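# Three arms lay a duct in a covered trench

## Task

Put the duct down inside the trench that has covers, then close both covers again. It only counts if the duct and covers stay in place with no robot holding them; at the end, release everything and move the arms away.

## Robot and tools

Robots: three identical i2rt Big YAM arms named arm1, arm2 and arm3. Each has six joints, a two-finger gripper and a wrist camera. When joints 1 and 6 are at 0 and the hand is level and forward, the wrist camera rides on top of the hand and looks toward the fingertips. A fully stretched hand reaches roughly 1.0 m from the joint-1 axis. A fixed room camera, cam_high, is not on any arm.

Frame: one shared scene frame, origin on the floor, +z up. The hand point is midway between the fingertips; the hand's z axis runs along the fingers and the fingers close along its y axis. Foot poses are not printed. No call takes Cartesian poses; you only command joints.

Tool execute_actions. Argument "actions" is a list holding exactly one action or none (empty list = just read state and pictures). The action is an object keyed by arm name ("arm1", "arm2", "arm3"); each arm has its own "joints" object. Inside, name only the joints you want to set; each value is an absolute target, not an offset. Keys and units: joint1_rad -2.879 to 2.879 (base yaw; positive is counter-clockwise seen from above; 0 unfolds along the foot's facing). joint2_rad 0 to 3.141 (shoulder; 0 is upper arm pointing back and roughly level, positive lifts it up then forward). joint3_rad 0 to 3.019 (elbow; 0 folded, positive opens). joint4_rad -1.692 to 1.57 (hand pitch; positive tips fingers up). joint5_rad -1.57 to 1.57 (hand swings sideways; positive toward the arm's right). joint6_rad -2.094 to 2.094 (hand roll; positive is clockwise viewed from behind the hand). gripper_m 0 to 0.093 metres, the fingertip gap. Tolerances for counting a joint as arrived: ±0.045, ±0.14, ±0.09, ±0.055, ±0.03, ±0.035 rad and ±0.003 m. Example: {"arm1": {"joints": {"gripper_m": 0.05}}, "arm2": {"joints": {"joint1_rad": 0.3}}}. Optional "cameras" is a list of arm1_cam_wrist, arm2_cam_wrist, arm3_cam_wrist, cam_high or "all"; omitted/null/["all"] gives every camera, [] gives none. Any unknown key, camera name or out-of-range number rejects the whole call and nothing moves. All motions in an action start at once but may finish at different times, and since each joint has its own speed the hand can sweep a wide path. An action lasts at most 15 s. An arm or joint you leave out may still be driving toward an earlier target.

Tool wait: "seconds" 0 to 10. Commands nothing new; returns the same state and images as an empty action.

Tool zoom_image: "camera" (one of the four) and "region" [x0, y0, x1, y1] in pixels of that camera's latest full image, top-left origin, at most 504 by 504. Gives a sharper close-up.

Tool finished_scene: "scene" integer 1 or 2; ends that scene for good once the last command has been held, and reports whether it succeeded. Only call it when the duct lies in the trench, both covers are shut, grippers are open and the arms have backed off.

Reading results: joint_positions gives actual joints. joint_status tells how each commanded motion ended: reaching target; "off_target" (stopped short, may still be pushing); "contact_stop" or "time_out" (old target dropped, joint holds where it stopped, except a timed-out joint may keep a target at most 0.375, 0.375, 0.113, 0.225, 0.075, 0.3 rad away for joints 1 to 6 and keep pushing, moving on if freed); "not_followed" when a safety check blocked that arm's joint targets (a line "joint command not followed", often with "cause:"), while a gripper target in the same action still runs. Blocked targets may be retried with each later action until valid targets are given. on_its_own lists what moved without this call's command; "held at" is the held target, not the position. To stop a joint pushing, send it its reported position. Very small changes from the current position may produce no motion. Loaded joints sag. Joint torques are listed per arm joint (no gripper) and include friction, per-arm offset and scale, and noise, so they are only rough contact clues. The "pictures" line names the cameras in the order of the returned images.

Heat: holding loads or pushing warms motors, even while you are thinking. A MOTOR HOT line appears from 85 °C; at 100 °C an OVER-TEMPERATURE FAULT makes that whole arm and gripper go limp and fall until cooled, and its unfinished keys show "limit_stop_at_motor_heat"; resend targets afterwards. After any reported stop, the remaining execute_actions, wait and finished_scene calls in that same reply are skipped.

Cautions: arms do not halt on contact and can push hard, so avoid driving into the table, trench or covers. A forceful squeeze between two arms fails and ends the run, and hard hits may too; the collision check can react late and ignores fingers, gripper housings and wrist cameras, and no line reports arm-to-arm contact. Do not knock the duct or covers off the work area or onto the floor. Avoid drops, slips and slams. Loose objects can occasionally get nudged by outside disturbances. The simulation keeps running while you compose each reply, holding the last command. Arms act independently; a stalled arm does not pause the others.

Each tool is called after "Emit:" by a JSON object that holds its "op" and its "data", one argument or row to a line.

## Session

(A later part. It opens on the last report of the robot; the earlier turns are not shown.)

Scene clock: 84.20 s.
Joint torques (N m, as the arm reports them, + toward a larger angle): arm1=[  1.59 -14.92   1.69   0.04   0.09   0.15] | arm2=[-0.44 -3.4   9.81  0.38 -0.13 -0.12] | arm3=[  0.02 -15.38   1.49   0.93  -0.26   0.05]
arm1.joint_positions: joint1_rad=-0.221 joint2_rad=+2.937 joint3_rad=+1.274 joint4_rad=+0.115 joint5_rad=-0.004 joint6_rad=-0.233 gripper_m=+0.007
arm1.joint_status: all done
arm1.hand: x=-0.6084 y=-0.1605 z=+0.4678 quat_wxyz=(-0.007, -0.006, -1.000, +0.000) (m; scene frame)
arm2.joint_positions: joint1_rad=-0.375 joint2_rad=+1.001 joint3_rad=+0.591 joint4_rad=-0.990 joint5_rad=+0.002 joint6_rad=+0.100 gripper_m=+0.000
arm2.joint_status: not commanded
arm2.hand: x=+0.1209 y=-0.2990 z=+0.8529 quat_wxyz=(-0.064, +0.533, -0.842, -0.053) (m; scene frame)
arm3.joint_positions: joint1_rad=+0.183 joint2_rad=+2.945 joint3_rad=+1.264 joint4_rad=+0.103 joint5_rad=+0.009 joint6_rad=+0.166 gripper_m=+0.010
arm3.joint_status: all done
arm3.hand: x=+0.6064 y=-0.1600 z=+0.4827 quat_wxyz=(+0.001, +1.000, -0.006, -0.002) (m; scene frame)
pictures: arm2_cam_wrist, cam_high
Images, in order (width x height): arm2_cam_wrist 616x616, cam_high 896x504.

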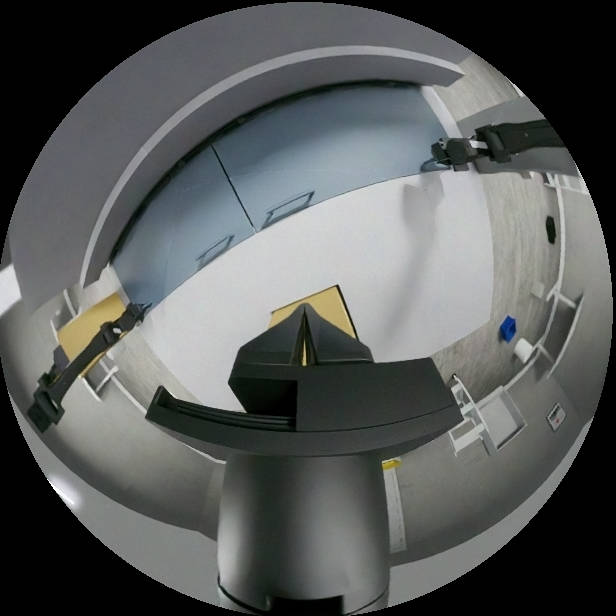

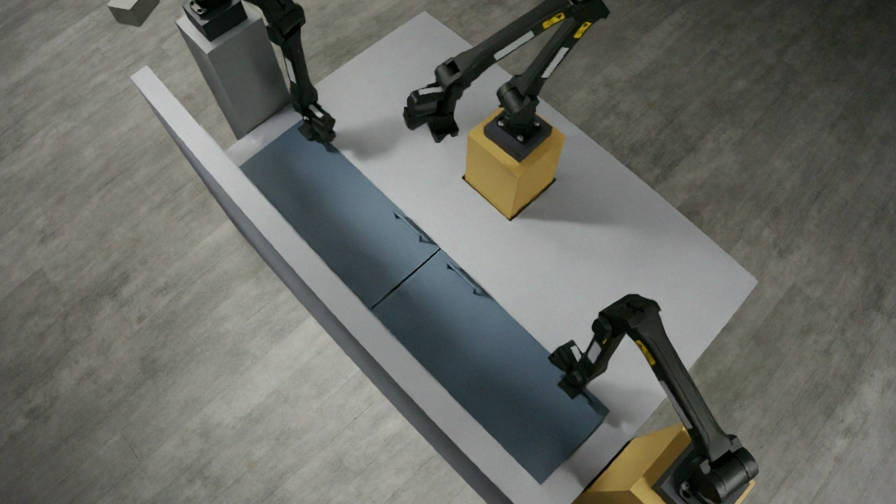

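Emit:
{"op": "execute_actions", "data": {
  "actions": [
    {"arm3":{"joints":{"joint2_rad":2.985,"joint3_rad":1.312}}}
  ],
  "cameras": []
}}

Emit:
{"op": "execute_actions", "data": {
  "actions": [
    {"arm1":{"joints":{"gripper_m":0.05}},"arm3":{"joints":{"gripper_m":0.05}}}
  ],
  "cameras": []
}}

Emit:
{"op": "execute_actions", "data": {
  "actions": [
    {"arm1":{"joints":{"joint2_rad":2.0,"joint3_rad":0.9,"joint4_rad":-0.4}},"arm3":{"joints":{"joint2_rad":2.0,"joint3_rad":0.9,"joint4_rad":-0.4}}}
  ],
  "cameras": ["arm2_cam_wrist","cam_high"]
}}

Scene clock: 84.90 s.
Joint torques (N m, as the arm reports them, + toward a larger angle): arm1=[  1.82 -14.86   1.64   0.01   0.09   0.15] | arm2=[-0.4  -3.51  9.81  0.39 -0.12 -0.11] | arm3=[  0.04 -12.58   3.06   0.92  -0.26   0.06]
arm1.joint_positions: joint1_rad=-0.221 joint2_rad=+2.937 joint3_rad=+1.274 joint4_rad=+0.115 joint5_rad=-0.004 joint6_rad=-0.233 gripper_m=+0.007
arm1.joint_status: not commanded
arm1.hand: x=-0.6084 y=-0.1605 z=+0.4678 quat_wxyz=(-0.007, -0.006, -1.000, +0.000) (m; scene frame)
arm2.joint_positions: joint1_rad=-0.375 joint2_rad=+1.001 joint3_rad=+0.591 joint4_rad=-0.990 joint5_rad=+0.002 joint6_rad=+0.100 gripper_m=+0.000
arm2.joint_status: not commanded
arm2.hand: x=+0.1209 y=-0.2990 z=+0.8529 quat_wxyz=(-0.064, +0.533, -0.842, -0.053) (m; scene frame)
arm3.joint_positions: joint1_rad=+0.183 joint2_rad=+2.946 joint3_rad=+1.265 joint4_rad=+0.103 joint5_rad=+0.009 joint6_rad=+0.166 gripper_m=+0.010
arm3.joint_status: all done
arm3.hand: x=+0.6069 y=-0.1599 z=+0.4821 quat_wxyz=(+0.001, +1.000, -0.006, -0.002) (m; scene frame)
pictures: none
No camera images: the call's "cameras" was empty. Leave "cameras" out to get every camera's image.

Scene clock: 85.50 s.
Joint torques (N m, as the arm reports them, + toward a larger angle): arm1=[  1.54 -14.99   0.75   0.08  -0.2    0.15] | arm2=[-0.43 -3.49  9.8   0.38 -0.13 -0.11] | arm3=[ -0.08 -14.51  -0.11   0.98   0.     0.05]
arm1.joint_positions: joint1_rad=-0.221 joint2_rad=+2.936 joint3_rad=+1.290 joint4_rad=+0.115 joint5_rad=+0.005 joint6_rad=-0.233 gripper_m=+0.050
arm1.joint_status: all done
arm1.hand: x=-0.5988 y=-0.1644 z=+0.4674 quat_wxyz=(-0.014, -0.006, -1.000, +0.006) (m; scene frame)
arm2.joint_positions: joint1_rad=-0.375 joint2_rad=+1.001 joint3_rad=+0.591 joint4_rad=-0.990 joint5_rad=+0.002 joint6_rad=+0.100 gripper_m=+0.000
arm2.joint_status: not commanded
arm2.hand: x=+0.1209 y=-0.2990 z=+0.8529 quat_wxyz=(-0.064, +0.533, -0.842, -0.053) (m; scene frame)
arm3.joint_positions: joint1_rad=+0.183 joint2_rad=+2.967 joint3_rad=+1.310 joint4_rad=+0.103 joint5_rad=+0.002 joint6_rad=+0.166 gripper_m=+0.050
arm3.joint_status: all done
arm3.hand: x=+0.5916 y=-0.1636 z=+0.4733 quat_wxyz=(+0.006, +1.000, -0.006, -0.014) (m; scene frame)
pictures: none
No camera images: the call's "cameras" was empty. Leave "cameras" out to get every camera's image.

Scene clock: 87.03 s.
Joint torques (N m, as the arm reports them, + toward a larger angle): arm1=[  1.55 -14.22   3.82  -0.31  -0.13   0.14] | arm2=[-0.45 -3.45  9.78  0.37 -0.12 -0.12] | arm3=[  0.   -14.66   3.68   0.01   0.     0.05]
arm1.joint_positions: joint1_rad=-0.221 joint2_rad=+1.992 joint3_rad=+0.903 joint4_rad=-0.387 joint5_rad=+0.003 joint6_rad=-0.233 gripper_m=+0.050
arm1.joint_status: all done
arm1.hand: x=-0.5458 y=-0.1770 z=+0.8173 quat_wxyz=(-0.041, -0.006, -0.999, +0.012) (m; scene frame)
arm2.joint_positions: joint1_rad=-0.375 joint2_rad=+1.001 joint3_rad=+0.591 joint4_rad=-0.990 joint5_rad=+0.002 joint6_rad=+0.100 gripper_m=+0.000
arm2.joint_status: not commanded
arm2.hand: x=+0.1209 y=-0.2990 z=+0.8529 quat_wxyz=(-0.064, +0.533, -0.842, -0.053) (m; scene frame)
arm3.joint_positions: joint1_rad=+0.183 joint2_rad=+1.997 joint3_rad=+0.903 joint4_rad=-0.385 joint5_rad=+0.002 joint6_rad=+0.166 gripper_m=+0.050
arm3.joint_status: all done
arm3.hand: x=+0.5357 y=-0.1684 z=+0.8342 quat_wxyz=(+0.012, +0.999, -0.006, -0.050) (m; scene frame)
pictures: arm2_cam_wrist, cam_high
Images, in order (width x height): arm2_cam_wrist 616x616, cam_high 896x504.

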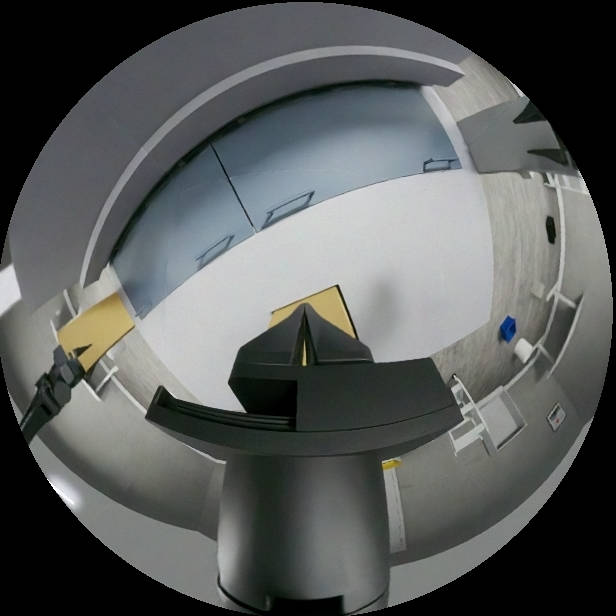

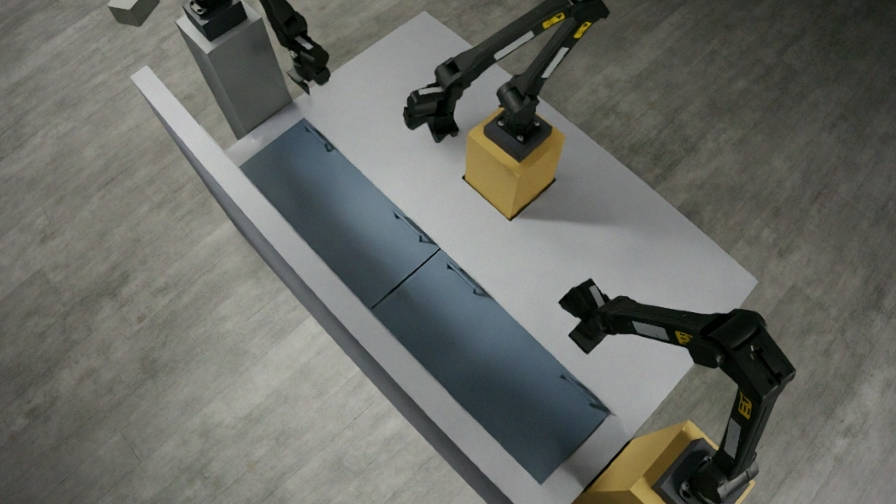

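Emit:
{"op": "finished_scene", "data": {
  "scene": 2
}}

The scene is finished: the task was done.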